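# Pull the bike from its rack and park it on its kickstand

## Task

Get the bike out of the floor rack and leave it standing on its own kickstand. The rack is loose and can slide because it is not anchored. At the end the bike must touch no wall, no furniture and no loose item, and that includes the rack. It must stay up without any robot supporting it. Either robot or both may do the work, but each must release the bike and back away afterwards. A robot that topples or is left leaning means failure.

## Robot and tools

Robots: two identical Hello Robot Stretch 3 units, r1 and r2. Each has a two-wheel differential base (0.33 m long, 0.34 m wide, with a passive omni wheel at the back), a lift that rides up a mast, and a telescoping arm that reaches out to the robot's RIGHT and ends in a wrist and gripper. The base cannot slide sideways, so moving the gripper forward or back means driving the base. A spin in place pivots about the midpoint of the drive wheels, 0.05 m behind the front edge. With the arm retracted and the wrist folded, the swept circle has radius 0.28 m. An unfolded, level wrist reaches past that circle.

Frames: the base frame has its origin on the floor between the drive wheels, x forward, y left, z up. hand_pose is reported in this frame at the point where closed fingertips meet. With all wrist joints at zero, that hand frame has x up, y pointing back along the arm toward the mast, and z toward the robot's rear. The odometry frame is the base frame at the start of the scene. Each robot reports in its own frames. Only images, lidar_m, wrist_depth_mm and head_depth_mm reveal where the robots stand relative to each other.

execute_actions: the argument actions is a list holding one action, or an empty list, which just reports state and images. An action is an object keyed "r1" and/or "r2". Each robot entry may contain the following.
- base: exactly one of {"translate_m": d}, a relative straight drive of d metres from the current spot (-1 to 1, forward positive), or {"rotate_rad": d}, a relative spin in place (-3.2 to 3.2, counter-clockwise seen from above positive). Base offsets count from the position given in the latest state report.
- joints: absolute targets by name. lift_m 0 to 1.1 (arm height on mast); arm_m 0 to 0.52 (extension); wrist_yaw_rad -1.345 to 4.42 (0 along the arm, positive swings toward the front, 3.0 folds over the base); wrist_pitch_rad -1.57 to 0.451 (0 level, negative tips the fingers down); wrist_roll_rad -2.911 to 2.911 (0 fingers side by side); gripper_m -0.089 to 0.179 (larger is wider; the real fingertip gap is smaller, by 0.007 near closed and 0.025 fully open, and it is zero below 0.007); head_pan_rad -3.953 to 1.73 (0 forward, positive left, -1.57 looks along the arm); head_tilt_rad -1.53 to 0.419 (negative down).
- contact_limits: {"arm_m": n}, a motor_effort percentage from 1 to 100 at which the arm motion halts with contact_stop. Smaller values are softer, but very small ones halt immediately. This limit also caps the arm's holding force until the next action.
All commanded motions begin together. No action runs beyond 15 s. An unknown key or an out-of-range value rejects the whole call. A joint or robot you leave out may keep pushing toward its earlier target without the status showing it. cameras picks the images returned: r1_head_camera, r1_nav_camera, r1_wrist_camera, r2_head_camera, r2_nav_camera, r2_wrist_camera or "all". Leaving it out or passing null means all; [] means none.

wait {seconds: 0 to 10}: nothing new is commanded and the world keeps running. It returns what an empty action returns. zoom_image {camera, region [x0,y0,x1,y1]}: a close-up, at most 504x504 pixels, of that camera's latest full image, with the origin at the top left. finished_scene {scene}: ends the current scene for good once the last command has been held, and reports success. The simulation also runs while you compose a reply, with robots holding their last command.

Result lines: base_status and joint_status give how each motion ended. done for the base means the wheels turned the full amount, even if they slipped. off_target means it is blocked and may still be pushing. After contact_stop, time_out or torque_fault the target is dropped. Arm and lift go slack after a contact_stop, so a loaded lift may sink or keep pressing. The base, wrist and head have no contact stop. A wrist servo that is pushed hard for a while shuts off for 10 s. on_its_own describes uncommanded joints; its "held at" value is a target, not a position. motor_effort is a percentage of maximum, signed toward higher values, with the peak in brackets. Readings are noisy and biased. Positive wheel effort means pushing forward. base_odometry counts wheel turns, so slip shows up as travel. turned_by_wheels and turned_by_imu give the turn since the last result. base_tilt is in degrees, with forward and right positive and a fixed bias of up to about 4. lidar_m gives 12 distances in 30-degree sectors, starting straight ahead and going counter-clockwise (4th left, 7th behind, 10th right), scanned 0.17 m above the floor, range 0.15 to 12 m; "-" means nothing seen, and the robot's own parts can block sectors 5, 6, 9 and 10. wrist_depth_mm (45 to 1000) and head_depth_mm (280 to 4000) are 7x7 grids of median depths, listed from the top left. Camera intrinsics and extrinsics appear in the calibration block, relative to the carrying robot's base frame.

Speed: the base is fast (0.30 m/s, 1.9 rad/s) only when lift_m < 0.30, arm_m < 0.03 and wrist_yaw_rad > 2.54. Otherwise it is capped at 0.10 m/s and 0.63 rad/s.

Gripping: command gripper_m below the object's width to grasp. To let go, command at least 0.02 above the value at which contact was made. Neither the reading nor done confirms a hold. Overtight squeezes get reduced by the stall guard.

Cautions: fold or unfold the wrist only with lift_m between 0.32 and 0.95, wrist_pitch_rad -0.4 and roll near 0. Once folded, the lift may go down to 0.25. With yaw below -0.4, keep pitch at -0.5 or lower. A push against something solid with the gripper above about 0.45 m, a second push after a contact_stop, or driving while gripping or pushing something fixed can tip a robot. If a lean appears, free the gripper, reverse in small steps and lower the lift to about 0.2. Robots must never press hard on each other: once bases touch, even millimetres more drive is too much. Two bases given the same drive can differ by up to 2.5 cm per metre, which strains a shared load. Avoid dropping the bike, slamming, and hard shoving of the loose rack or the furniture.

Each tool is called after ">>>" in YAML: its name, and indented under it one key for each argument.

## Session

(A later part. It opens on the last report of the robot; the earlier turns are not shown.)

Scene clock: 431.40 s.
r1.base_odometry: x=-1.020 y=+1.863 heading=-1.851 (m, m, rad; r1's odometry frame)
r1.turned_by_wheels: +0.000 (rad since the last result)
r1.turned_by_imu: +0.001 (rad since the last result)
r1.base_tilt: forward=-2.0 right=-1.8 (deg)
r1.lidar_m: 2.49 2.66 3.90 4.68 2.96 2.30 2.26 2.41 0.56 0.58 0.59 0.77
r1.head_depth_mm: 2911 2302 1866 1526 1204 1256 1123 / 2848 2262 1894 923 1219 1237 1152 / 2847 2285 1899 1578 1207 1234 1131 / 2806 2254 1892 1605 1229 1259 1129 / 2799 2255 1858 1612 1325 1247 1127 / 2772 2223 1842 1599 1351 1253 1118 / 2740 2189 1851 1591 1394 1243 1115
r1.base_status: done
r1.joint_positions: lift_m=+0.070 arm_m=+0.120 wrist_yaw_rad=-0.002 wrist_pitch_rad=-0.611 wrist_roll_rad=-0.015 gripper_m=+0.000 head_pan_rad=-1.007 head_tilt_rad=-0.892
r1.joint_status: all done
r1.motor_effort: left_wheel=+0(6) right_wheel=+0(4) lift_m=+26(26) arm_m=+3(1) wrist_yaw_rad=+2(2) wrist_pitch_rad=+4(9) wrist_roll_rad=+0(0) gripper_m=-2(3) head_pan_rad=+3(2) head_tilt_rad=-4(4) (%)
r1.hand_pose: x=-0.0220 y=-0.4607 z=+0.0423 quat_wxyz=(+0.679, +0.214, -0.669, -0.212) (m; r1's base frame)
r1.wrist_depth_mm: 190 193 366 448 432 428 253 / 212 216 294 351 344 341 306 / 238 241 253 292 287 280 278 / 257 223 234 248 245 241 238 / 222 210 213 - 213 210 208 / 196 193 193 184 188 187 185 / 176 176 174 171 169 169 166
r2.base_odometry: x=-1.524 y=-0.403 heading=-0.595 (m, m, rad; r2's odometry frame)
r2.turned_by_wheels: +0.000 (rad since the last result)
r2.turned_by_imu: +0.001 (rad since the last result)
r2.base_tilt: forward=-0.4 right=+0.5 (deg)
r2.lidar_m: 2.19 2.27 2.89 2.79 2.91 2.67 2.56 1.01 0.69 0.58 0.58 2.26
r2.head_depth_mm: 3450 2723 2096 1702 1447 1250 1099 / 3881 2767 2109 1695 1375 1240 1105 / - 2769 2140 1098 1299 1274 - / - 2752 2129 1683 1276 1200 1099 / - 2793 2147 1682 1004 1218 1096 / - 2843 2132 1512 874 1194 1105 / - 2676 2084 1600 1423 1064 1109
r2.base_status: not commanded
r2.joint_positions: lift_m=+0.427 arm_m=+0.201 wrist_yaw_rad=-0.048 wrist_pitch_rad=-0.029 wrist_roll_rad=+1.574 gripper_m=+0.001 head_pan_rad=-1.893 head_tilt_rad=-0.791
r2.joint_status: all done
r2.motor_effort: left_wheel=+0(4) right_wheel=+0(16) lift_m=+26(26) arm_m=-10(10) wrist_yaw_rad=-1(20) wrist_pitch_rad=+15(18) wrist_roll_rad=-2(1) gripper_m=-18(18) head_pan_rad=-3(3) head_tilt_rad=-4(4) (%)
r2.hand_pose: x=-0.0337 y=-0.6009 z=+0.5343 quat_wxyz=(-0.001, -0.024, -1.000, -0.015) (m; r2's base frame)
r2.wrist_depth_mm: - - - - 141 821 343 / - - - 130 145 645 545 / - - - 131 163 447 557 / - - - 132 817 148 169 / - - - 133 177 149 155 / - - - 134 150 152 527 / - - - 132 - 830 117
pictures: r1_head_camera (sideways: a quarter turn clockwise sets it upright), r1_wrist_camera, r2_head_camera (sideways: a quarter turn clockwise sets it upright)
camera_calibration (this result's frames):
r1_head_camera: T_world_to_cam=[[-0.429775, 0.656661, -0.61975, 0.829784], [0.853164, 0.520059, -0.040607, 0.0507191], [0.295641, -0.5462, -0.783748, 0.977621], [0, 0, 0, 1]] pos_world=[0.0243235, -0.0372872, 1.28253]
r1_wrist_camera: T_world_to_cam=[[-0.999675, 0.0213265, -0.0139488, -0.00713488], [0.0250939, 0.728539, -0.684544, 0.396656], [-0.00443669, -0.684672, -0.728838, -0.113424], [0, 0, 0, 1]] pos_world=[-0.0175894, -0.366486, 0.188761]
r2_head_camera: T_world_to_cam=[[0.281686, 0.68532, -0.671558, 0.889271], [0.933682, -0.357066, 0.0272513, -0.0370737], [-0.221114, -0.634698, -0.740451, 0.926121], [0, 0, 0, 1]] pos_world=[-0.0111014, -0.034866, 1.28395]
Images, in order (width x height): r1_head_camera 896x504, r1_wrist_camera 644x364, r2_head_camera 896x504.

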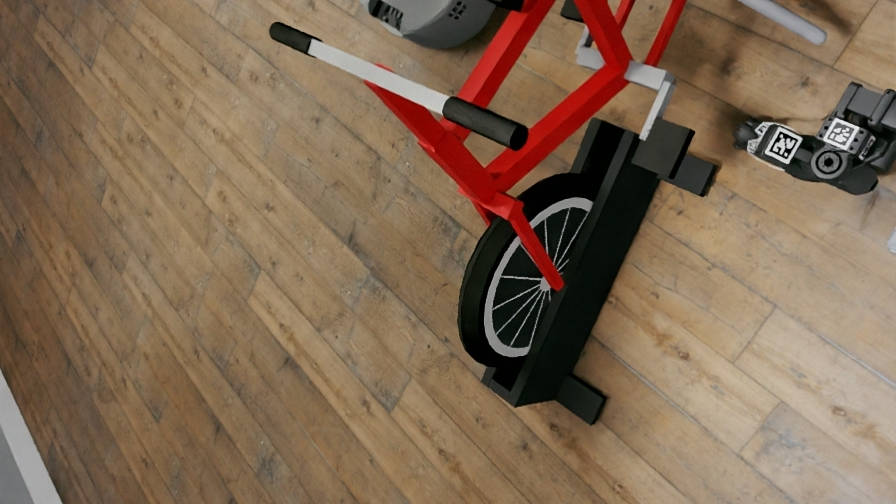

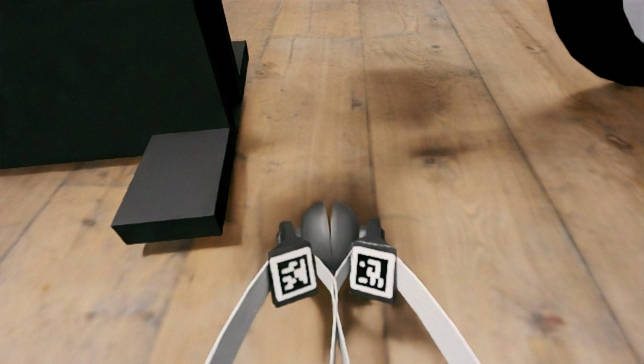

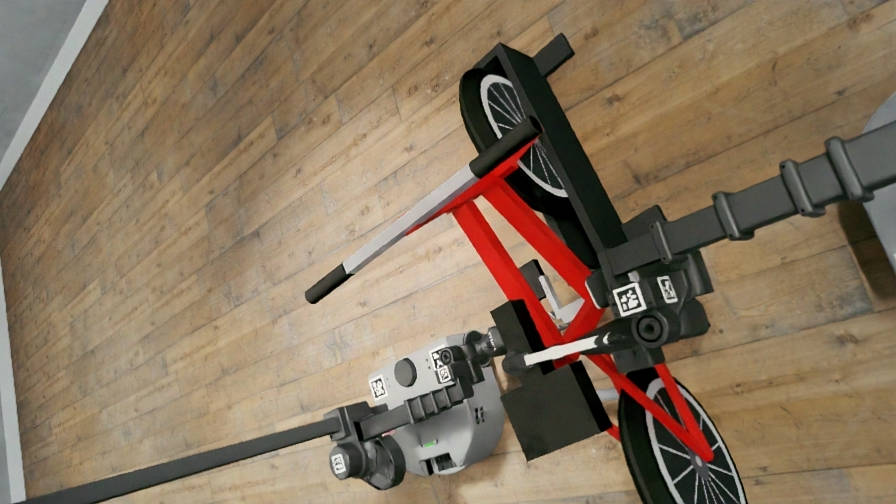

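>>> execute_actions:
  actions:
    - {"r1":{"base":{"translate_m":0.03},"joints":{"arm_m":0.2}}}
  cameras: []

>>> execute_actions:
  actions:
    - {"r1":{"base":{"translate_m":0.1}},"r2":{"base":{"translate_m":0.06}}}
  cameras: ["r1_head_camera","r1_wrist_camera","r2_head_camera"]

Scene clock: 442.60 s.
r1.base_odometry: x=-1.028 y=+1.834 heading=-1.851 (m, m, rad; r1's odometry frame)
r1.turned_by_wheels: +0.000 (rad since the last result)
r1.turned_by_imu: +0.001 (rad since the last result)
r1.base_tilt: forward=-1.9 right=-1.8 (deg)
r1.lidar_m: 2.47 2.63 3.84 4.69 3.01 2.34 2.29 2.43 0.57 0.58 0.59 0.76
r1.head_depth_mm: 2856 2296 1875 1522 1188 1259 1123 / 2833 2281 1881 930 1223 1206 1105 / 2817 2283 1873 1617 1176 1237 1130 / 2783 2255 1874 1619 1222 1255 1137 / 2817 2253 1871 1607 1323 1253 1122 / 2760 2216 1872 1605 1355 1241 1123 / 2735 2225 1845 1595 1397 1242 1118
r1.base_status: done
r1.joint_positions: lift_m=+0.070 arm_m=+0.200 wrist_yaw_rad=-0.002 wrist_pitch_rad=-0.611 wrist_roll_rad=-0.015 gripper_m=+0.000 head_pan_rad=-1.007 head_tilt_rad=-0.892
r1.joint_status: all done
r1.motor_effort: left_wheel=-1(7) right_wheel=+0(4) lift_m=+27(27) arm_m=+2(1) wrist_yaw_rad=+2(2) wrist_pitch_rad=+4(4) wrist_roll_rad=+0(0) gripper_m=-1(2) head_pan_rad=+3(4) head_tilt_rad=-4(4) (%)
r1.hand_pose: x=-0.0220 y=-0.5407 z=+0.0423 quat_wxyz=(+0.679, +0.214, -0.669, -0.212) (m; r1's base frame)
r1.wrist_depth_mm: 118 120 189 448 430 420 418 / 132 134 159 351 344 338 330 / 148 152 164 291 286 279 277 / 170 174 187 248 245 240 239 / 199 197 186 - 213 210 208 / 196 170 163 183 188 188 185 / 175 147 149 172 169 168 167
r2.base_odometry: x=-1.524 y=-0.403 heading=-0.595 (m, m, rad; r2's odometry frame)
r2.turned_by_wheels: +0.000 (rad since the last result)
r2.turned_by_imu: +0.001 (rad since the last result)
r2.base_tilt: forward=-0.4 right=+0.5 (deg)
r2.lidar_m: 2.18 2.28 2.87 2.79 2.91 2.66 2.56 1.01 0.69 0.58 0.58 2.25
r2.head_depth_mm: 3469 2764 2119 1729 1430 1246 1093 / 3876 2736 2139 1705 1386 1245 1104 / - 2756 2112 1100 1299 1276 - / - 2763 2127 1679 1277 1206 1102 / - 2811 2128 1628 1007 1209 1102 / - 2811 1992 1511 874 1196 1109 / 3589 2652 2152 1642 1433 1065 1104
r2.base_status: not commanded
r2.joint_positions: lift_m=+0.427 arm_m=+0.201 wrist_yaw_rad=-0.048 wrist_pitch_rad=-0.029 wrist_roll_rad=+1.574 gripper_m=+0.001 head_pan_rad=-1.893 head_tilt_rad=-0.791
r2.joint_status: not commanded
r2.motor_effort: left_wheel=+0(1) right_wheel=-1(1) lift_m=+26(26) arm_m=-9(9) wrist_yaw_rad=-1(1) wrist_pitch_rad=+15(15) wrist_roll_rad=-1(2) gripper_m=-19(19) head_pan_rad=-3(3) head_tilt_rad=-4(4) (%)
r2.hand_pose: x=-0.0337 y=-0.6009 z=+0.5343 quat_wxyz=(-0.001, -0.024, -1.000, -0.015) (m; r2's base frame)
r2.wrist_depth_mm: - - - - 142 793 343 / - - - 130 145 456 401 / - - - 131 163 450 606 / - - - 132 820 148 168 / - - - 133 176 149 155 / - - - 133 150 152 532 / - - - 133 - 841 117
pictures: none
No camera images: the call's "cameras" was empty. Leave "cameras" out to get every camera's image.

Scene clock: 445.77 s.
r1.base_odometry: x=-1.056 y=+1.738 heading=-1.852 (m, m, rad; r1's odometry frame)
r1.turned_by_wheels: -0.001 (rad since the last result)
r1.turned_by_imu: -0.050 (rad since the last result)
r1.base_tilt: forward=-2.0 right=-1.9 (deg)
r1.lidar_m: 2.38 2.49 3.53 4.66 3.27 2.45 2.39 2.50 0.62 0.57 0.57 2.44
r1.head_depth_mm: 2909 2343 1915 885 1362 1233 1140 / 2838 2268 1898 1613 1202 1196 1106 / 2846 2252 1894 1618 1129 1252 1125 / 2807 2278 1859 1608 1210 1256 1129 / 2746 2246 1860 1597 1288 1248 1124 / 2787 2213 1850 1597 1373 1246 1124 / 2738 2214 1859 1598 1396 1237 1122
r1.base_status: done
r1.joint_positions: lift_m=+0.070 arm_m=+0.200 wrist_yaw_rad=-0.113 wrist_pitch_rad=-0.580 wrist_roll_rad=-0.024 gripper_m=+0.000 head_pan_rad=-1.007 head_tilt_rad=-0.892
r1.joint_status: not commanded
r1.on_its_own: wrist_yaw_rad is held at -0.084, not at your +0.000, by its stall guard, which is still easing
r1.motor_effort: left_wheel=-12(43) right_wheel=+18(56) lift_m=+29(29) arm_m=+1(2) wrist_yaw_rad=+28(91) wrist_pitch_rad=-8(14) wrist_roll_rad=+4(5) gripper_m=-5(13) head_pan_rad=+2(2) head_tilt_rad=-4(4) (%)
r1.hand_pose: x=-0.0443 y=-0.5446 z=+0.0483 quat_wxyz=(+0.674, +0.167, -0.679, -0.239) (m; r1's base frame)
r1.wrist_depth_mm: 106 111 118 464 479 480 464 / 117 122 131 366 375 369 363 / 129 135 147 300 303 300 300 / 142 152 166 243 257 254 252 / 162 174 187 - 224 220 218 / 185 195 175 163 195 194 194 / 180 178 171 146 174 174 172
r2.base_odometry: x=-1.474 y=-0.437 heading=-0.595 (m, m, rad; r2's odometry frame)
r2.turned_by_wheels: +0.000 (rad since the last result)
r2.turned_by_imu: -0.080 (rad since the last result)
r2.base_tilt: forward=-0.4 right=+0.5 (deg)
r2.lidar_m: 2.11 2.16 2.83 2.80 2.86 2.80 2.63 2.67 0.71 0.57 0.57 2.24
r2.head_depth_mm: 3306 2744 2112 1714 1450 1249 1095 / 3709 2776 2112 1428 1416 1239 1104 / 3909 2773 2129 1114 1352 1259 - / - 2770 2121 1739 1307 1209 1096 / - 2798 2130 1547 1032 1197 1100 / - 2688 1580 1561 892 1187 1104 / 3669 2821 2155 1726 1453 1046 1105
r2.base_status: done
r2.joint_positions: lift_m=+0.427 arm_m=+0.201 wrist_yaw_rad=-0.147 wrist_pitch_rad=-0.028 wrist_roll_rad=+1.563 gripper_m=+0.001 head_pan_rad=-1.893 head_tilt_rad=-0.791
r2.joint_status: not commanded
r2.on_its_own: wrist_yaw_rad is held at -0.144, not at your -0.050, by its stall guard, which is not easing now
r2.motor_effort: left_wheel=-1(26) right_wheel=+6(62) lift_m=+27(27) arm_m=-9(10) wrist_yaw_rad=+2(70) wrist_pitch_rad=+15(15) wrist_roll_rad=+3(4) gripper_m=-19(19) head_pan_rad=-4(3) head_tilt_rad=-3(3) (%)
r2.hand_pose: x=-0.0589 y=-0.5985 z=+0.5346 quat_wxyz=(+0.003, -0.074, -0.997, -0.015) (m; r2's base frame)
r2.wrist_depth_mm: - - - - 165 864 362 / - - - 148 162 498 361 / - - - 145 167 503 603 / - - - 142 503 159 176 / - - - 138 175 155 162 / - - - 135 149 154 124 / - - - 121 149 737 128
pictures: r1_head_camera (sideways: a quarter turn clockwise sets it upright), r1_wrist_camera, r2_head_camera (sideways: a quarter turn clockwise sets it upright)
camera_calibration (this result's frames):
r1_head_camera: T_world_to_cam=[[-0.429863, 0.656603, -0.61975, 0.829785], [0.853095, 0.520174, -0.040607, 0.0507196], [0.295715, -0.546161, -0.783748, 0.97762], [0, 0, 0, 1]] pos_world=[0.0243285, -0.0372847, 1.28253]
r1_wrist_camera: T_world_to_cam=[[-0.991952, 0.126456, -0.00633495, 0.0296401], [0.093932, 0.701432, -0.70652, 0.451772], [-0.0849001, -0.701429, -0.707665, -0.180336], [0, 0, 0, 1]] pos_world=[-0.0283449, -0.447129, 0.191756]
r2_head_camera: T_world_to_cam=[[0.28191, 0.685621, -0.671157, 0.888747], [0.933621, -0.357227, 0.027228, -0.0370429], [-0.221087, -0.634282, -0.740815, 0.926595], [0, 0, 0, 1]] pos_world=[-0.0111039, -0.034854, 1.28393]
Images, in order (width x height): r1_head_camera 896x504, r1_wrist_camera 644x364, r2_head_camera 896x504.

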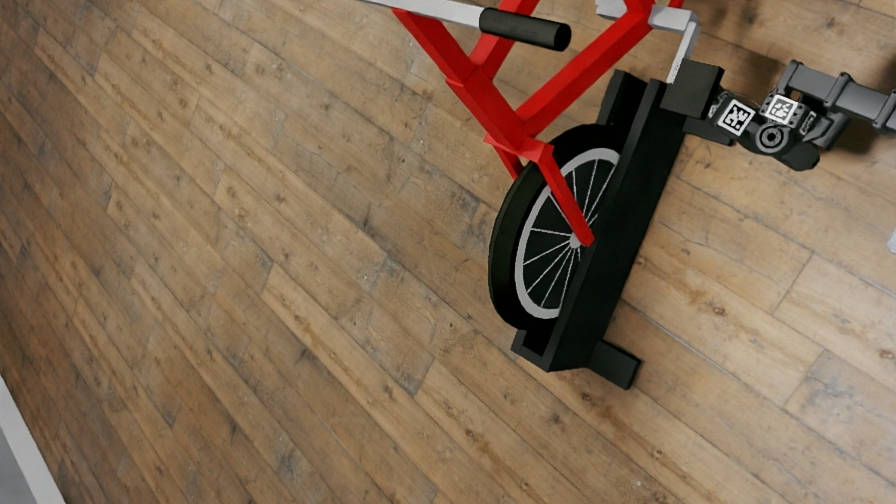

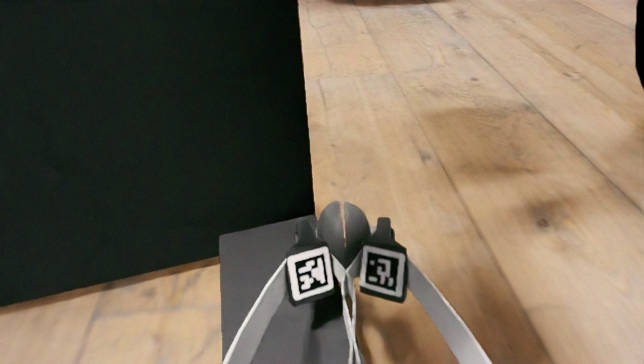

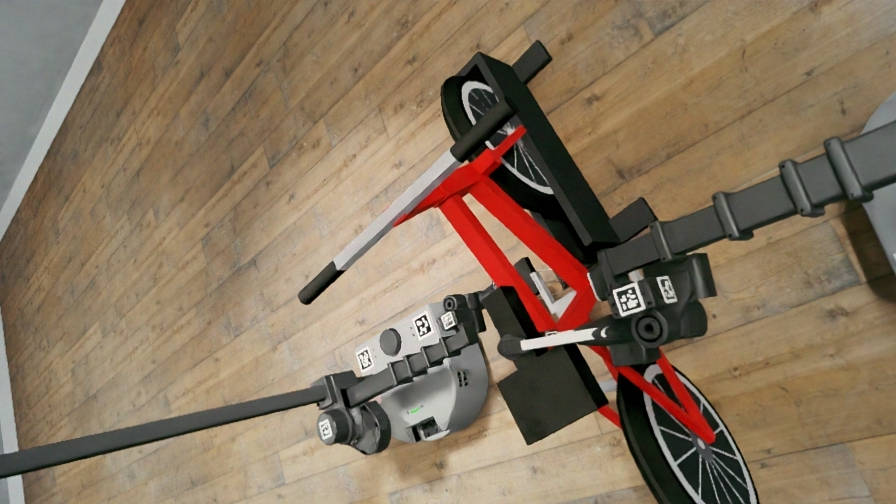

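>>> execute_actions:
  actions:
    - {"r1":{"base":{"translate_m":-0.04},"joints":{"arm_m":0,"wrist_yaw_rad":0,"lift_m":0.12}},"r2":{"base":{"translate_m":-0.04},"joints":{"wrist_yaw_rad":-0.06}}}
  cameras: []

>>> execute_actions:
  actions:
    - {"r1":{"base":{"translate_m":0.75},"joints":{"lift_m":0.35,"wrist_pitch_rad":-0.5,"head_pan_rad":-1.8,"head_tilt_rad":-1.1,"wrist_yaw_rad":-0.4}}}
  cameras: ["r1_head_camera","r1_wrist_camera","r1_nav_camera"]

Scene clock: 466.07 s.
r1.base_odometry: x=-1.045 y=+1.776 heading=-1.852 (m, m, rad; r1's odometry frame)
r1.turned_by_wheels: +0.000 (rad since the last result)
r1.turned_by_imu: +0.002 (rad since the last result)
r1.base_tilt: forward=-1.9 right=-1.9 (deg)
r1.lidar_m: 2.42 2.53 3.59 4.68 3.20 2.41 2.34 2.45 0.60 0.59 0.59 2.48
r1.head_depth_mm: 2921 2317 1865 1560 1178 1233 1144 / 2874 2285 1899 1629 1072 1204 1140 / 2839 2255 1890 1627 1124 1253 1167 / 2823 2239 1882 1622 1178 1251 1129 / 2776 2242 1859 1612 1266 1258 1129 / 2828 2229 1861 1607 1353 1245 1127 / 2758 2205 1841 1592 1406 1245 1119
r1.base_status: done
r1.joint_positions: lift_m=+0.120 arm_m=+0.003 wrist_yaw_rad=-0.002 wrist_pitch_rad=-0.608 wrist_roll_rad=-0.020 gripper_m=+0.000 head_pan_rad=-1.007 head_tilt_rad=-0.892
r1.joint_status: all done
joint sent to its limit — the command would take r1.arm_m past its lower limit, so that joint was sent only as far as its limit.
r1.motor_effort: left_wheel=+2(12) right_wheel=-2(9) lift_m=+42(44) arm_m=-3(5) wrist_yaw_rad=+1(23) wrist_pitch_rad=+2(8) wrist_roll_rad=+2(4) gripper_m=-1(4) head_pan_rad=+3(3) head_tilt_rad=-4(4) (%)
r1.hand_pose: x=-0.0220 y=-0.3450 z=+0.0924 quat_wxyz=(+0.681, +0.213, -0.668, -0.211) (m; r1's base frame)
r1.wrist_depth_mm: 275 284 297 548 564 516 361 / 314 320 334 434 443 434 397 / 348 360 362 361 363 360 345 / 328 327 320 313 312 309 303 / 282 279 277 - 273 269 266 / 250 249 246 234 242 238 237 / 223 222 220 219 215 215 214
r2.base_odometry: x=-1.507 y=-0.415 heading=-0.595 (m, m, rad; r2's odometry frame)
r2.turned_by_wheels: +0.000 (rad since the last result)
r2.turned_by_imu: +0.001 (rad since the last result)
r2.base_tilt: forward=-0.3 right=+0.5 (deg)
r2.lidar_m: 2.15 2.21 2.88 2.79 2.86 2.76 2.59 2.64 0.74 0.59 0.59 2.28
r2.head_depth_mm: 3259 2690 2106 1710 1441 1247 1094 / 3570 2726 2108 1670 1425 1246 1115 / 3945 2784 2113 1222 1357 1266 - / - 2738 2158 1142 1300 1214 1097 / - 2728 2070 1628 1274 1207 1103 / - 2807 2044 1486 1010 1212 1103 / 3723 2677 1939 1642 1401 1068 1111
r2.base_status: done
r2.joint_positions: lift_m=+0.427 arm_m=+0.200 wrist_yaw_rad=-0.061 wrist_pitch_rad=-0.023 wrist_roll_rad=+1.571 gripper_m=+0.000 head_pan_rad=-1.894 head_tilt_rad=-0.793
r2.joint_status: all done
r2.motor_effort: left_wheel=+0(10) right_wheel=+0(27) lift_m=+27(27) arm_m=+2(10) wrist_yaw_rad=+1(31) wrist_pitch_rad=+12(16) wrist_roll_rad=+0(3) gripper_m=-3(19) head_pan_rad=-3(3) head_tilt_rad=-4(3) (%)
r2.hand_pose: x=-0.0370 y=-0.5999 z=+0.5360 quat_wxyz=(+0.000, -0.031, -0.999, -0.012) (m; r2's base frame)
r2.wrist_depth_mm: - - - - - 882 581 / - - - - 202 770 374 / - - - 194 202 673 578 / - - - 193 199 690 215 / - - - - 220 199 201 / - - - 190 202 199 619 / - - - 158 - 847 584
pictures: none
No camera images: the call's "cameras" was empty. Leave "cameras" out to get every camera's image.

Scene clock: 474.73 s.
r1.base_odometry: x=-1.253 y=+1.056 heading=-1.852 (m, m, rad; r1's odometry frame)
r1.turned_by_wheels: +0.000 (rad since the last result)
r1.turned_by_imu: -0.002 (rad since the last result)
r1.base_tilt: forward=-2.0 right=-1.9 (deg)
r1.lidar_m: 1.67 1.75 2.45 4.65 4.23 3.18 3.08 0.80 0.61 4.06 2.26 1.72
r1.head_depth_mm: 1963 1628 1152 1408 1321 1207 - / 1986 1684 1586 1311 1312 1220 - / 1998 1747 1567 1249 1307 1226 - / 1961 1734 1566 1403 1298 - - / 1943 1732 1557 1402 1306 1194 1095 / 1947 1722 1543 1409 1286 1189 1106 / 1919 1703 1542 1409 1279 1185 1096
r1.base_status: done
r1.joint_positions: lift_m=+0.350 arm_m=+0.003 wrist_yaw_rad=-0.397 wrist_pitch_rad=-0.522 wrist_roll_rad=-0.020 gripper_m=+0.000 head_pan_rad=-1.793 head_tilt_rad=-1.086
r1.joint_status: all done
r1.motor_effort: left_wheel=+2(8) right_wheel=-3(2) lift_m=+43(45) arm_m=-2(3) wrist_yaw_rad=-3(4) wrist_pitch_rad=+8(9) wrist_roll_rad=+2(2) gripper_m=-2(1) head_pan_rad=-3(35) head_tilt_rad=-7(27) (%)
r1.hand_pose: x=-0.1027 y=-0.3419 z=+0.3397 quat_wxyz=(+0.641, +0.048, -0.699, -0.313) (m; r1's base frame)
r1.wrist_depth_mm: - - - - - 411 594 / - - - - 409 471 630 / 895 880 867 845 453 564 789 / 710 725 709 535 486 639 652 / 607 600 594 - 562 583 576 / 521 521 520 489 507 502 497 / 468 466 467 452 452 445 436
r2.base_odometry: x=-1.507 y=-0.415 heading=-0.595 (m, m, rad; r2's odometry frame)
r2.turned_by_wheels: +0.000 (rad since the last result)
r2.turned_by_imu: +0.002 (rad since the last result)
r2.base_tilt: forward=-0.4 right=+0.5 (deg)
r2.lidar_m: 2.15 2.20 2.88 2.79 2.85 2.76 2.60 2.64 0.74 0.59 0.59 2.28
r2.head_depth_mm: 3306 2715 2102 1702 1438 1243 1093 / 3700 2754 1814 1675 1415 1249 1112 / 3502 1551 1857 1224 1358 1268 - / - 2759 2129 1154 1301 1201 1098 / - 2758 2063 1715 1277 1205 1099 / - 2788 2146 1718 1010 1208 1106 / - 2787 2157 1717 1394 1063 1112
r2.base_status: not commanded
r2.joint_positions: lift_m=+0.427 arm_m=+0.200 wrist_yaw_rad=-0.061 wrist_pitch_rad=-0.023 wrist_roll_rad=+1.571 gripper_m=+0.000 head_pan_rad=-1.894 head_tilt_rad=-0.793
r2.joint_status: not commanded
r2.motor_effort: left_wheel=+0(0) right_wheel=+0(0) lift_m=+27(27) arm_m=+2(1) wrist_yaw_rad=+1(1) wrist_pitch_rad=+12(12) wrist_roll_rad=+0(0) gripper_m=-3(3) head_pan_rad=-3(3) head_tilt_rad=-3(3) (%)
r2.hand_pose: x=-0.0370 y=-0.5999 z=+0.5360 quat_wxyz=(+0.000, -0.031, -0.999, -0.012) (m; r2's base frame)
r2.wrist_depth_mm: - - - - - 877 577 / - - - - 203 864 374 / - - - 194 201 886 612 / - - - 193 200 887 217 / - - - - 221 198 202 / - - - 190 200 198 617 / - - - 158 - 836 588
pictures: r1_head_camera (sideways: a quarter turn clockwise sets it upright), r1_nav_camera (sideways: a quarter turn counterclockwise sets it upright), r1_wrist_camera
camera_calibration (this result's frames):
r1_head_camera: T_world_to_cam=[[0.184182, 0.870114, -0.457142, 0.614206], [0.972598, -0.228478, -0.0430222, 0.0531243], [-0.141881, -0.436692, -0.888352, 1.11626], [0, 0, 0, 1]] pos_world=[-0.00641757, -0.0348293, 1.2747]
r1_nav_camera: T_world_to_cam=[[-0.237138, -0.83066, 0.503756, -0.606395], [-0.968138, 0.245018, -0.0517233, 0.125291], [-0.0804647, -0.49997, -0.862296, 1.07253], [0, 0, 0, 1]] pos_world=[0.0638004, 0.00182635, 1.23679]
r1_wrist_camera: T_world_to_cam=[[-0.916288, 0.400372, -0.0109152, 0.0508819], [0.273884, 0.606459, -0.746455, 0.520551], [-0.29224, -0.686957, -0.665347, 0.132427], [0, 0, 0, 1]] pos_world=[-0.0572479, -0.245093, 0.477233]
Images, in order (width x height): r1_head_camera 896x504, r1_nav_camera 672x504, r1_wrist_camera 644x364.

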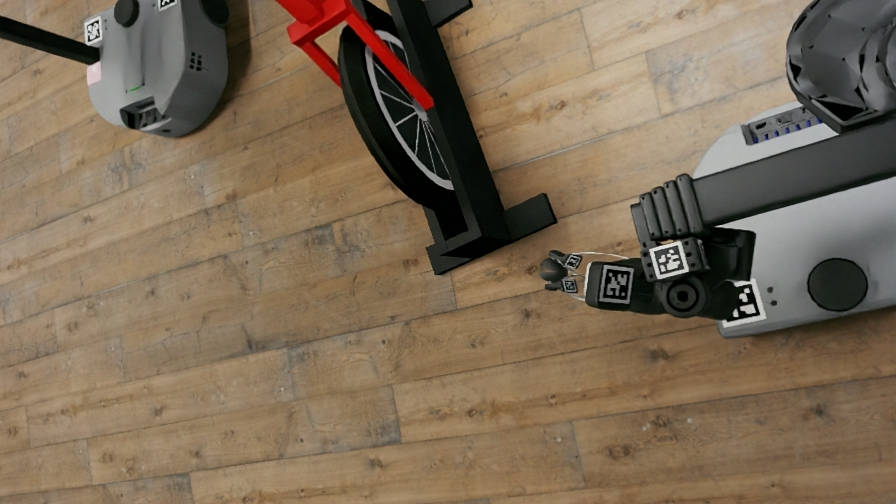

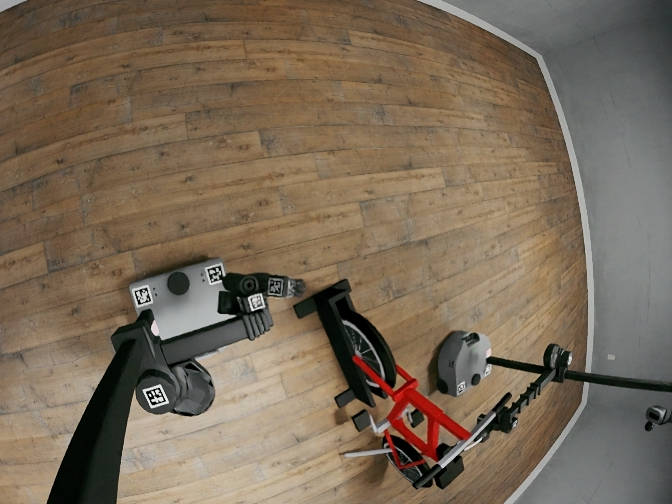

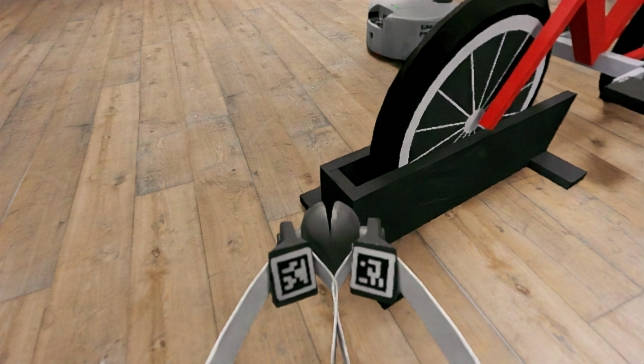

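>>> execute_actions:
  actions:
    - {"r2":{"joints":{"gripper_m":0.1,"arm_m":0,"wrist_yaw_rad":0,"head_pan_rad":-1.57}},"r1":{"base":{"translate_m":0.2}}}
  cameras: ["r2_head_camera"]

>>> execute_actions:
  actions:
    - {"r2":{"base":{"translate_m":0.97},"joints":{"wrist_roll_rad":0,"lift_m":0.3}},"r1":{"joints":{"wrist_yaw_rad":-1.3,"wrist_pitch_rad":-0.8,"arm_m":0.3}}}
  cameras: ["r1_head_camera"]

>>> execute_actions:
  actions:
    - {"r2":{"base":{"rotate_rad":-1.57}}}
  cameras: []

>>> execute_actions:
  actions:
    - {"r2":{"base":{"translate_m":0.6}}}
  cameras: ["r2_head_camera","r2_wrist_camera","r1_nav_camera"]

Scene clock: 506.87 s.
r1.base_odometry: x=-1.308 y=+0.863 heading=-1.852 (m, m, rad; r1's odometry frame)
r1.turned_by_wheels: +0.000 (rad since the last result)
r1.turned_by_imu: +0.000 (rad since the last result)
r1.base_tilt: forward=-2.0 right=-1.9 (deg)
r1.lidar_m: 1.47 1.54 2.15 4.66 4.52 3.36 3.27 0.76 0.72 4.08 1.99 1.52
r1.head_depth_mm: 2024 1696 1585 1385 1319 1212 - / 1992 1760 1583 1318 1304 1212 - / 1963 1748 1591 1413 1303 1225 - / 1959 1743 1568 1424 1298 - - / 1962 1730 1549 1409 1307 1193 1097 / 1950 1721 1541 1402 1291 1193 1094 / 1941 1718 1535 1394 1278 1185 1091
r1.base_status: done
r1.joint_positions: lift_m=+0.350 arm_m=+0.003 wrist_yaw_rad=-0.397 wrist_pitch_rad=-0.522 wrist_roll_rad=-0.020 gripper_m=+0.000 head_pan_rad=-1.793 head_tilt_rad=-1.086
r1.joint_status: not commanded
r1.motor_effort: left_wheel=+2(9) right_wheel=-2(2) lift_m=+43(43) arm_m=-3(3) wrist_yaw_rad=-3(3) wrist_pitch_rad=+9(9) wrist_roll_rad=+2(2) gripper_m=-2(3) head_pan_rad=-3(2) head_tilt_rad=-7(7) (%)
r1.hand_pose: x=-0.1028 y=-0.3419 z=+0.3397 quat_wxyz=(+0.641, +0.048, -0.699, -0.314) (m; r1's base frame)
r1.wrist_depth_mm: - - - - - - 489 / - - - - - 496 603 / 892 871 854 831 827 546 728 / 719 721 699 700 633 630 666 / 615 611 601 - 580 569 568 / 534 521 515 485 503 508 494 / 465 456 462 451 442 439 440
r2.base_odometry: x=-1.507 y=-0.415 heading=-0.595 (m, m, rad; r2's odometry frame)
r2.turned_by_wheels: +0.000 (rad since the last result)
r2.turned_by_imu: +0.001 (rad since the last result)
r2.base_tilt: forward=-0.4 right=+0.4 (deg)
r2.lidar_m: 2.15 2.20 2.88 2.79 2.85 2.76 2.60 2.64 0.74 0.59 0.59 2.27
r2.head_depth_mm: 3825 2739 2109 1663 1294 1242 1096 / 3878 2754 2123 1085 1255 1245 1135 / 3897 2770 2040 1705 1280 1252 - / - 2787 2119 1722 1203 1246 1080 / - 2750 2140 1717 1106 1232 1099 / - 2764 2132 1727 1125 1209 1102 / - 2817 2133 1740 1460 1235 1099
r2.base_status: not commanded
r2.joint_positions: lift_m=+0.427 arm_m=+0.002 wrist_yaw_rad=-0.002 wrist_pitch_rad=-0.023 wrist_roll_rad=+1.571 gripper_m=+0.100 head_pan_rad=-1.577 head_tilt_rad=-0.793
r2.joint_status: all done
joint sent to its limit — the command would take r2.arm_m past its lower limit, so that joint was sent only as far as its limit.
r2.motor_effort: left_wheel=+0(0) right_wheel=+0(0) lift_m=+27(27) arm_m=-3(2) wrist_yaw_rad=+1(1) wrist_pitch_rad=+12(12) wrist_roll_rad=+0(0) gripper_m=+0(80) head_pan_rad=+4(28) head_tilt_rad=-3(3) (%)
r2.hand_pose: x=-0.0218 y=-0.4025 z=+0.5360 quat_wxyz=(+0.001, -0.001, -1.000, -0.012) (m; r2's base frame)
r2.wrist_depth_mm: - - - - - 402 447 / - - - - - 835 391 / - - - 387 - 391 538 / - - - 391 394 898 538 / - - - - - 782 386 / - - - - - 389 390 / - - - - - 381 386
pictures: r2_head_camera (sideways: a quarter turn clockwise sets it upright)
camera_calibration (this result's frames):
r2_head_camera: T_world_to_cam=[[0.0547862, 0.740042, -0.670326, 0.88905], [0.998414, -0.0492946, 0.0271797, -0.0373752], [-0.0129294, -0.670752, -0.741569, 0.926305], [0, 0, 0, 1]] pos_world=[0.000584845, -0.0384552, 1.28389]
Images, in order (width x height): r2_head_camera 896x504.

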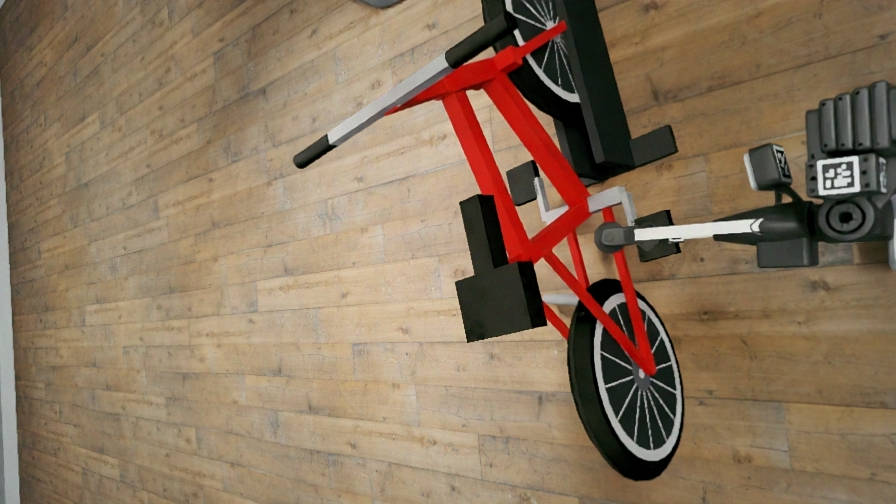

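Scene clock: 517.80 s.
r1.base_odometry: x=-1.308 y=+0.863 heading=-1.852 (m, m, rad; r1's odometry frame)
r1.turned_by_wheels: +0.000 (rad since the last result)
r1.turned_by_imu: +0.002 (rad since the last result)
r1.base_tilt: forward=-2.0 right=-1.8 (deg)
r1.lidar_m: 1.47 1.54 2.16 4.64 4.53 3.38 3.29 0.76 0.72 4.08 2.00 1.51
r1.head_depth_mm: 1998 1761 1577 1371 1319 1208 - / 2013 1757 1583 1308 1312 1217 - / 1983 1743 1562 1396 1315 1227 - / 1975 1745 1565 1422 1304 1219 - / 1955 1730 1553 - 1282 1201 1095 / 1922 1720 1550 1409 1279 1186 1106 / 1932 1692 1524 1400 1281 1176 1094
r1.base_status: not commanded
r1.joint_positions: lift_m=+0.350 arm_m=+0.300 wrist_yaw_rad=-1.297 wrist_pitch_rad=-0.807 wrist_roll_rad=-0.020 gripper_m=+0.000 head_pan_rad=-1.793 head_tilt_rad=-1.086
r1.joint_status: all done
r1.motor_effort: left_wheel=+2(2) right_wheel=-2(2) lift_m=+43(43) arm_m=+2(3) wrist_yaw_rad=-3(3) wrist_pitch_rad=+3(8) wrist_roll_rad=+2(2) gripper_m=-3(2) head_pan_rad=-2(2) head_tilt_rad=-7(7) (%)
r1.hand_pose: x=-0.1753 y=-0.4876 z=+0.2867 quat_wxyz=(+0.357, -0.165, -0.682, -0.616) (m; r1's base frame)
r1.wrist_depth_mm: 762 761 733 455 723 718 705 / 663 653 643 434 631 630 620 / 581 593 576 470 566 559 558 / 524 520 516 511 504 504 495 / 484 477 476 - 460 457 458 / 433 441 431 415 426 423 421 / 403 400 405 398 398 396 394
r2.base_odometry: x=-0.704 y=-0.958 heading=-0.595 (m, m, rad; r2's odometry frame)
r2.turned_by_wheels: +0.000 (rad since the last result)
r2.turned_by_imu: +0.006 (rad since the last result)
r2.base_tilt: forward=-0.4 right=+0.5 (deg)
r2.lidar_m: 1.19 1.22 1.59 2.85 2.93 3.78 3.55 0.77 4.84 5.88 1.80 1.25
r2.head_depth_mm: 3885 2737 2119 1702 1439 1246 1092 / 3889 2727 2102 1718 1443 1244 1112 / 3905 2769 2128 1717 1448 1239 1122 / - 2765 2131 1725 1443 1252 1101 / - 2734 2131 1725 1445 1256 1102 / - 2775 2138 1721 1449 1248 1102 / - 2764 2134 1748 1453 1259 1106
r2.base_status: done
r2.joint_positions: lift_m=+0.301 arm_m=+0.002 wrist_yaw_rad=-0.002 wrist_pitch_rad=-0.022 wrist_roll_rad=+0.006 gripper_m=+0.100 head_pan_rad=-1.577 head_tilt_rad=-0.793
r2.joint_status: all done
r2.motor_effort: left_wheel=-1(4) right_wheel=+0(6) lift_m=+23(23) arm_m=-3(3) wrist_yaw_rad=+1(1) wrist_pitch_rad=+12(12) wrist_roll_rad=-3(4) gripper_m=-1(1) head_pan_rad=+4(3) head_tilt_rad=-3(3) (%)
r2.hand_pose: x=-0.0219 y=-0.4025 z=+0.4095 quat_wxyz=(+0.705, +0.008, -0.709, -0.009) (m; r2's base frame)
r2.wrist_depth_mm: - - - - - - - / - - - - - - - / - - - - - - - / - - - - - - - / - - - - - - - / 878 903 866 870 822 830 829 / 685 674 683 667 696 675 666
pictures: r1_head_camera (sideways: a quarter turn clockwise sets it upright)
camera_calibration (this result's frames):
r1_head_camera: T_world_to_cam=[[0.184225, 0.870151, -0.457054, 0.614091], [0.97259, -0.228511, -0.043023, 0.0531254], [-0.141878, -0.4366, -0.888398, 1.11632], [0, 0, 0, 1]] pos_world=[-0.00641831, -0.0348262, 1.27469]
Images, in order (width x height): r1_head_camera 896x504.

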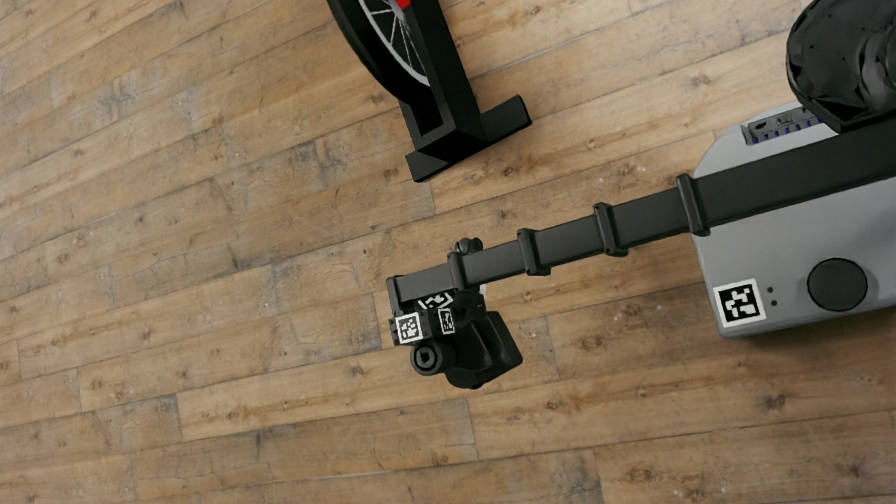

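Scene clock: 521.23 s.
r1.base_odometry: x=-1.308 y=+0.863 heading=-1.852 (m, m, rad; r1's odometry frame)
r1.turned_by_wheels: +0.000 (rad since the last result)
r1.turned_by_imu: +0.001 (rad since the last result)
r1.base_tilt: forward=-2.0 right=-1.8 (deg)
r1.lidar_m: 1.47 1.54 2.16 4.65 4.53 3.38 3.29 0.76 0.72 4.06 2.00 1.51
r1.head_depth_mm: 1992 1771 1596 1381 1323 1212 - / 1985 1752 1582 1309 1309 1205 - / 1997 1752 1572 1410 1312 1232 - / 1976 1745 1565 1436 1302 1230 - / 1939 1736 1557 - 1298 1204 1096 / 1929 1712 1544 1401 1285 1190 1108 / 1919 1706 1533 1397 1284 1181 1101
r1.base_status: not commanded
r1.joint_positions: lift_m=+0.350 arm_m=+0.300 wrist_yaw_rad=-1.297 wrist_pitch_rad=-0.807 wrist_roll_rad=-0.020 gripper_m=+0.000 head_pan_rad=-1.793 head_tilt_rad=-1.086
r1.joint_status: not commanded
r1.motor_effort: left_wheel=+2(2) right_wheel=-2(2) lift_m=+43(43) arm_m=+2(3) wrist_yaw_rad=-2(2) wrist_pitch_rad=+2(3) wrist_roll_rad=+2(2) gripper_m=-2(2) head_pan_rad=-2(2) head_tilt_rad=-7(7) (%)
r1.hand_pose: x=-0.1753 y=-0.4876 z=+0.2867 quat_wxyz=(+0.357, -0.165, -0.682, -0.616) (m; r1's base frame)
r1.wrist_depth_mm: 757 751 746 451 730 726 717 / 653 646 636 434 634 636 622 / 582 580 576 472 564 567 553 / 532 517 522 517 508 513 498 / 470 472 466 - 469 457 454 / 440 440 439 418 426 426 427 / 403 407 400 397 398 394 391
r2.base_odometry: x=-0.704 y=-0.958 heading=-2.165 (m, m, rad; r2's odometry frame)
r2.turned_by_wheels: -1.570 (rad since the last result)
r2.turned_by_imu: -1.565 (rad since the last result)
r2.base_tilt: forward=-0.4 right=+0.4 (deg)
r2.lidar_m: 5.50 1.77 1.25 1.19 1.22 1.62 2.85 2.93 3.76 3.55 0.77 4.85
r2.head_depth_mm: 3174 2723 2075 1698 1448 1248 1098 / 3113 2799 2112 1707 1439 1247 1116 / 3090 2760 2140 1720 1432 1247 1124 / 3038 2753 2096 1725 1442 1247 1097 / 3016 2752 2133 1730 1439 1245 1097 / 3009 2745 2152 1746 1454 1257 1107 / 3012 2781 2129 1645 1449 1254 1103
r2.base_status: done
r2.joint_positions: lift_m=+0.301 arm_m=+0.002 wrist_yaw_rad=-0.002 wrist_pitch_rad=-0.022 wrist_roll_rad=+0.006 gripper_m=+0.100 head_pan_rad=-1.577 head_tilt_rad=-0.793
r2.joint_status: not commanded
r2.motor_effort: left_wheel=+1(4) right_wheel=-2(6) lift_m=+22(23) arm_m=-3(3) wrist_yaw_rad=+1(1) wrist_pitch_rad=+12(12) wrist_roll_rad=-3(3) gripper_m=-1(0) head_pan_rad=+4(4) head_tilt_rad=-3(3) (%)
r2.hand_pose: x=-0.0219 y=-0.4025 z=+0.4095 quat_wxyz=(+0.705, +0.008, -0.709, -0.009) (m; r2's base frame)
r2.wrist_depth_mm: - - - - - - - / 967 - - - - - - / - - - - - - - / 888 - - - - - - / 836 - - - - - - / 830 935 852 845 832 848 857 / 678 680 689 686 662 680 663
pictures: none
No camera images: the call's "cameras" was empty. Leave "cameras" out to get every camera's image.

Scene clock: 528.47 s.
r1.base_odometry: x=-1.308 y=+0.863 heading=-1.852 (m, m, rad; r1's odometry frame)
r1.turned_by_wheels: +0.000 (rad since the last result)
r1.turned_by_imu: +0.001 (rad since the last result)
r1.base_tilt: forward=-1.9 right=-1.9 (deg)
r1.lidar_m: 1.47 1.54 2.17 4.64 4.54 3.39 2.14 0.76 0.72 4.08 2.00 1.51
r1.head_depth_mm: 1990 1768 1579 1383 1310 1215 - / 1983 1774 1581 1312 1307 1216 - / 1971 1759 1580 1418 1304 1228 - / 1959 1749 1564 1432 1304 1217 - / 1962 1723 1554 - 1293 1208 1099 / 1949 1722 1551 1411 1292 1188 1105 / 1918 1721 1534 1389 1283 1179 1099
r1.base_status: not commanded
r1.joint_positions: lift_m=+0.350 arm_m=+0.300 wrist_yaw_rad=-1.297 wrist_pitch_rad=-0.807 wrist_roll_rad=-0.020 gripper_m=+0.000 head_pan_rad=-1.793 head_tilt_rad=-1.086
r1.joint_status: not commanded
r1.motor_effort: left_wheel=+2(2) right_wheel=-2(3) lift_m=+43(43) arm_m=+2(2) wrist_yaw_rad=-2(2) wrist_pitch_rad=+3(3) wrist_roll_rad=+2(2) gripper_m=-2(1) head_pan_rad=-3(3) head_tilt_rad=-7(7) (%)
r1.hand_pose: x=-0.1753 y=-0.4876 z=+0.2867 quat_wxyz=(+0.357, -0.165, -0.682, -0.616) (m; r1's base frame)
r1.wrist_depth_mm: 760 742 744 447 721 726 704 / 661 643 653 437 628 623 613 / 581 576 575 476 566 570 555 / 526 517 515 512 512 509 502 / 475 478 477 - 467 463 454 / 443 433 435 416 424 422 418 / 402 404 400 401 399 392 393
r2.base_odometry: x=-1.040 y=-1.456 heading=-2.165 (m, m, rad; r2's odometry frame)
r2.turned_by_wheels: +0.000 (rad since the last result)
r2.turned_by_imu: +0.004 (rad since the last result)
r2.base_tilt: forward=-0.4 right=+0.5 (deg)
r2.lidar_m: 5.31 1.80 1.27 1.21 1.24 1.65 3.44 3.55 3.75 0.56 2.13 4.84
r2.head_depth_mm: 3147 2723 2112 1710 1445 1252 1097 / 3096 2768 2105 1724 1459 1242 1117 / 3090 2759 2112 1720 1452 1250 1123 / 3047 2757 2126 1380 1317 1248 1097 / 3018 2795 1925 1633 1449 1252 1098 / 3000 2544 2151 1741 1471 1257 1106 / 3026 2595 2032 1724 1451 1255 1107
r2.base_status: done
r2.joint_positions: lift_m=+0.301 arm_m=+0.002 wrist_yaw_rad=-0.002 wrist_pitch_rad=-0.022 wrist_roll_rad=+0.006 gripper_m=+0.100 head_pan_rad=-1.577 head_tilt_rad=-0.793
r2.joint_status: not commanded
r2.motor_effort: left_wheel=+1(5) right_wheel=-2(2) lift_m=+23(23) arm_m=-3(3) wrist_yaw_rad=+1(1) wrist_pitch_rad=+12(12) wrist_roll_rad=-3(3) gripper_m=-1(1) head_pan_rad=+4(4) head_tilt_rad=-3(3) (%)
r2.hand_pose: x=-0.0219 y=-0.4025 z=+0.4095 quat_wxyz=(+0.705, +0.008, -0.709, -0.009) (m; r2's base frame)
r2.wrist_depth_mm: - - - - - - - / - - - 826 - - - / - - - - - - - / - - - 790 - - - / - - - 431 - - - / 882 923 817 456 834 845 837 / 687 689 679 489 685 663 668
pictures: r1_nav_camera (sideways: a quarter turn counterclockwise sets it upright), r2_head_camera (sideways: a quarter turn clockwise sets it upright), r2_wrist_camera
camera_calibration (this result's frames):
r1_nav_camera: T_world_to_cam=[[-0.237181, -0.8307, 0.50367, -0.606283], [-0.968127, 0.24506, -0.0517207, 0.125288], [-0.080465, -0.499884, -0.862347, 1.07259], [0, 0, 0, 1]] pos_world=[0.0638019, 0.00183043, 1.23679]
r2_head_camera: T_world_to_cam=[[0.054731, 0.740046, -0.670326, 0.88905], [0.998418, -0.0492202, 0.0271797, -0.0373752], [-0.0128794, -0.670753, -0.741569, 0.926304], [0, 0, 0, 1]] pos_world=[0.00058771, -0.0384557, 1.28389]
r2_wrist_camera: T_world_to_cam=[[-0.999082, 0.0374263, -0.0208293, -0.00407605], [0.0292976, 0.242392, -0.969736, 0.523483], [-0.0312448, -0.969456, -0.243266, -0.121497], [0, 0, 0, 1]] pos_world=[-0.0232053, -0.244522, 0.478]
Images, in order (width x height): r1_nav_camera 672x504, r2_head_camera 896x504, r2_wrist_camera 644x364.

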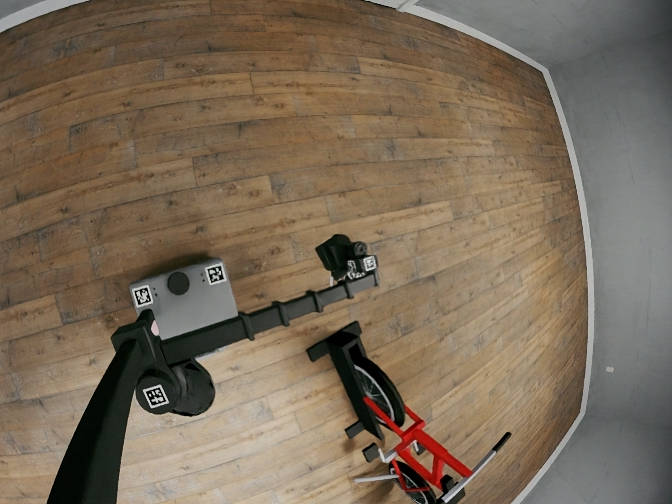

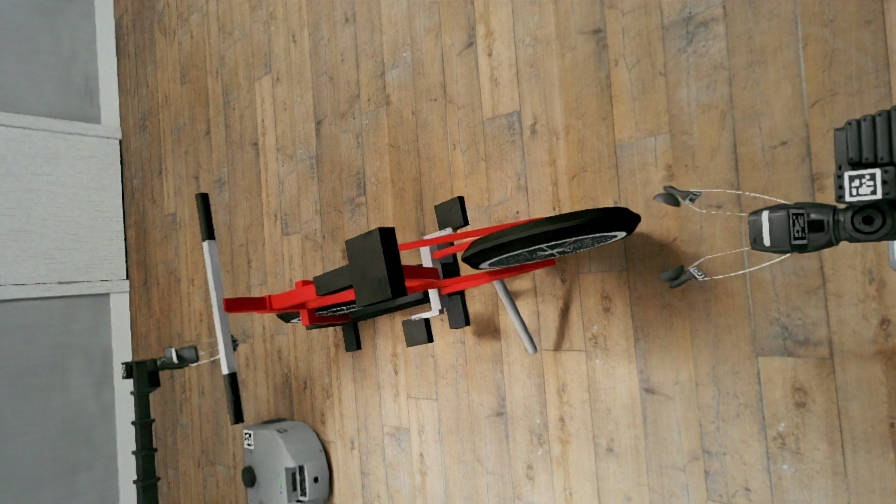

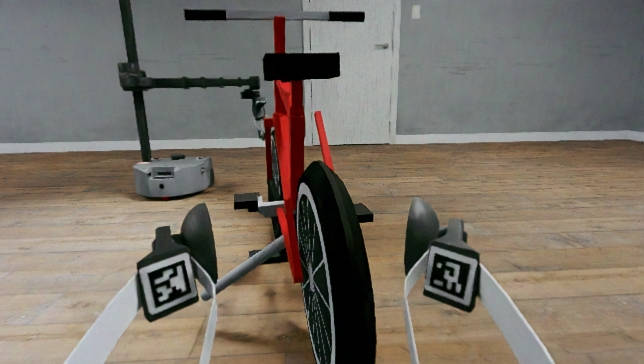

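>>> execute_actions:
  actions:
    - {"r2":{"joints":{"lift_m":0.2,"arm_m":0.15}}}
  cameras: ["r2_head_camera","r2_wrist_camera"]

Scene clock: 535.93 s.
r1.base_odometry: x=-1.308 y=+0.863 heading=-1.852 (m, m, rad; r1's odometry frame)
r1.turned_by_wheels: +0.000 (rad since the last result)
r1.turned_by_imu: +0.001 (rad since the last result)
r1.base_tilt: forward=-2.0 right=-1.8 (deg)
r1.lidar_m: 1.47 1.55 2.16 4.63 4.53 3.37 2.14 0.76 0.72 4.09 2.00 1.52
r1.head_depth_mm: 2008 1758 1589 1389 1326 1220 - / 1977 1765 1579 1318 1311 1211 - / 1989 1755 1566 1417 1313 1225 - / 1965 1747 1558 1440 1296 1216 - / 1955 1714 1559 - 1292 1215 1102 / 1950 1719 1550 1425 1290 1188 1101 / 1926 1715 1534 1405 1271 1179 1100
r1.base_status: not commanded
r1.joint_positions: lift_m=+0.350 arm_m=+0.300 wrist_yaw_rad=-1.297 wrist_pitch_rad=-0.807 wrist_roll_rad=-0.020 gripper_m=+0.000 head_pan_rad=-1.793 head_tilt_rad=-1.086
r1.joint_status: not commanded
r1.motor_effort: left_wheel=+2(3) right_wheel=-2(2) lift_m=+43(43) arm_m=+3(3) wrist_yaw_rad=-3(2) wrist_pitch_rad=+4(2) wrist_roll_rad=+2(2) gripper_m=-1(2) head_pan_rad=-3(2) head_tilt_rad=-7(7) (%)
r1.hand_pose: x=-0.1753 y=-0.4876 z=+0.2867 quat_wxyz=(+0.357, -0.165, -0.682, -0.616) (m; r1's base frame)
r1.wrist_depth_mm: 748 744 736 456 729 708 719 / 660 665 642 435 644 625 623 / 591 582 575 482 552 553 566 / 529 522 515 515 508 500 507 / 477 476 475 - 460 463 460 / 443 439 434 417 426 427 424 / 409 403 401 400 395 391 389
r2.base_odometry: x=-1.040 y=-1.456 heading=-2.165 (m, m, rad; r2's odometry frame)
r2.turned_by_wheels: +0.000 (rad since the last result)
r2.turned_by_imu: +0.001 (rad since the last result)
r2.base_tilt: forward=-0.3 right=+0.5 (deg)
r2.lidar_m: 5.29 1.80 1.28 1.21 1.25 1.65 3.44 3.54 3.75 0.56 2.13 4.85
r2.head_depth_mm: 3157 2754 2109 1713 1447 1244 1091 / 3117 2742 2115 1719 1443 1248 1102 / 3139 2712 2101 1716 1444 1271 1080 / 3034 2754 2130 1374 1289 1274 1098 / 3020 2806 1949 1647 1452 1253 1100 / 3020 2554 2125 1733 1450 1249 1103 / 2993 2602 2027 1733 1466 1258 1108
r2.base_status: not commanded
r2.joint_positions: lift_m=+0.201 arm_m=+0.150 wrist_yaw_rad=-0.001 wrist_pitch_rad=-0.022 wrist_roll_rad=+0.006 gripper_m=+0.100 head_pan_rad=-1.577 head_tilt_rad=-0.793
r2.joint_status: all done
r2.motor_effort: left_wheel=+1(1) right_wheel=-2(2) lift_m=+23(22) arm_m=+3(2) wrist_yaw_rad=+1(2) wrist_pitch_rad=+12(12) wrist_roll_rad=-2(2) gripper_m=-1(2) head_pan_rad=+4(3) head_tilt_rad=-3(2) (%)
r2.hand_pose: x=-0.0218 y=-0.5503 z=+0.3095 quat_wxyz=(+0.705, +0.008, -0.709, -0.009) (m; r2's base frame)
r2.wrist_depth_mm: - - - - - - - / - - - - - - - / - - - 297 - - - / - - - 259 - - - / 947 - 838 277 215 912 936 / 687 728 671 298 204 673 669 / 542 541 534 325 219 524 526
pictures: r2_head_camera (sideways: a quarter turn clockwise sets it upright), r2_wrist_camera
camera_calibration (this result's frames):
r2_head_camera: T_world_to_cam=[[0.0547311, 0.740046, -0.670326, 0.88905], [0.998418, -0.0492204, 0.0271797, -0.0373752], [-0.0128795, -0.670753, -0.741569, 0.926305], [0, 0, 0, 1]] pos_world=[0.000587706, -0.0384557, 1.28389]
r2_wrist_camera: T_world_to_cam=[[-0.999103, 0.0371069, -0.0204175, -0.000849155], [0.0288138, 0.242194, -0.9698, 0.462296], [-0.0310413, -0.969518, -0.243045, -0.289267], [0, 0, 0, 1]] pos_world=[-0.0231482, -0.392384, 0.378012]
Images, in order (width x height): r2_head_camera 896x504, r2_wrist_camera 644x364.

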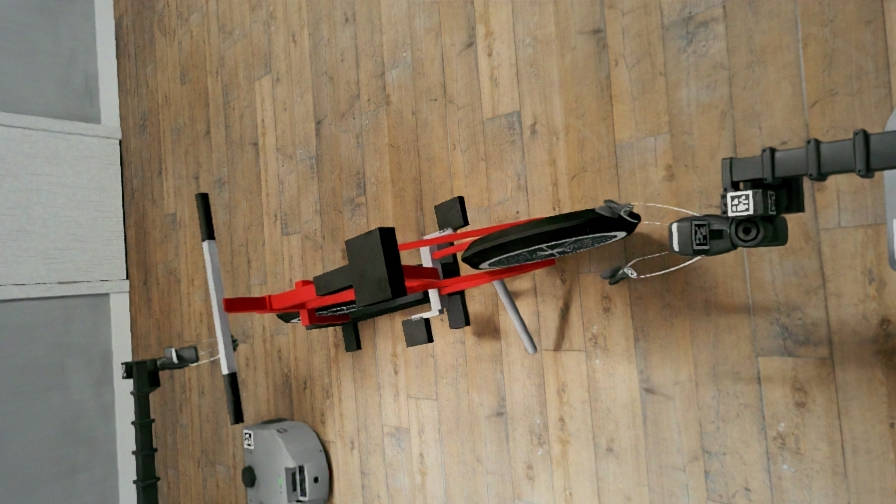

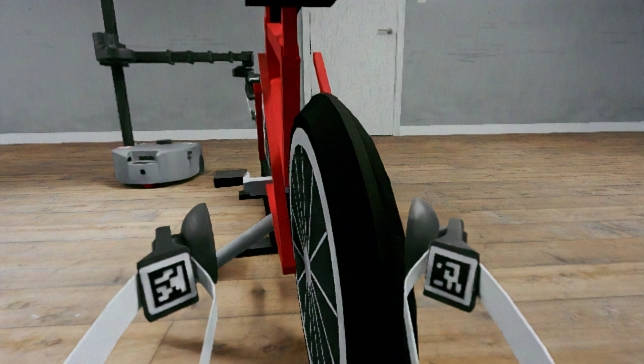

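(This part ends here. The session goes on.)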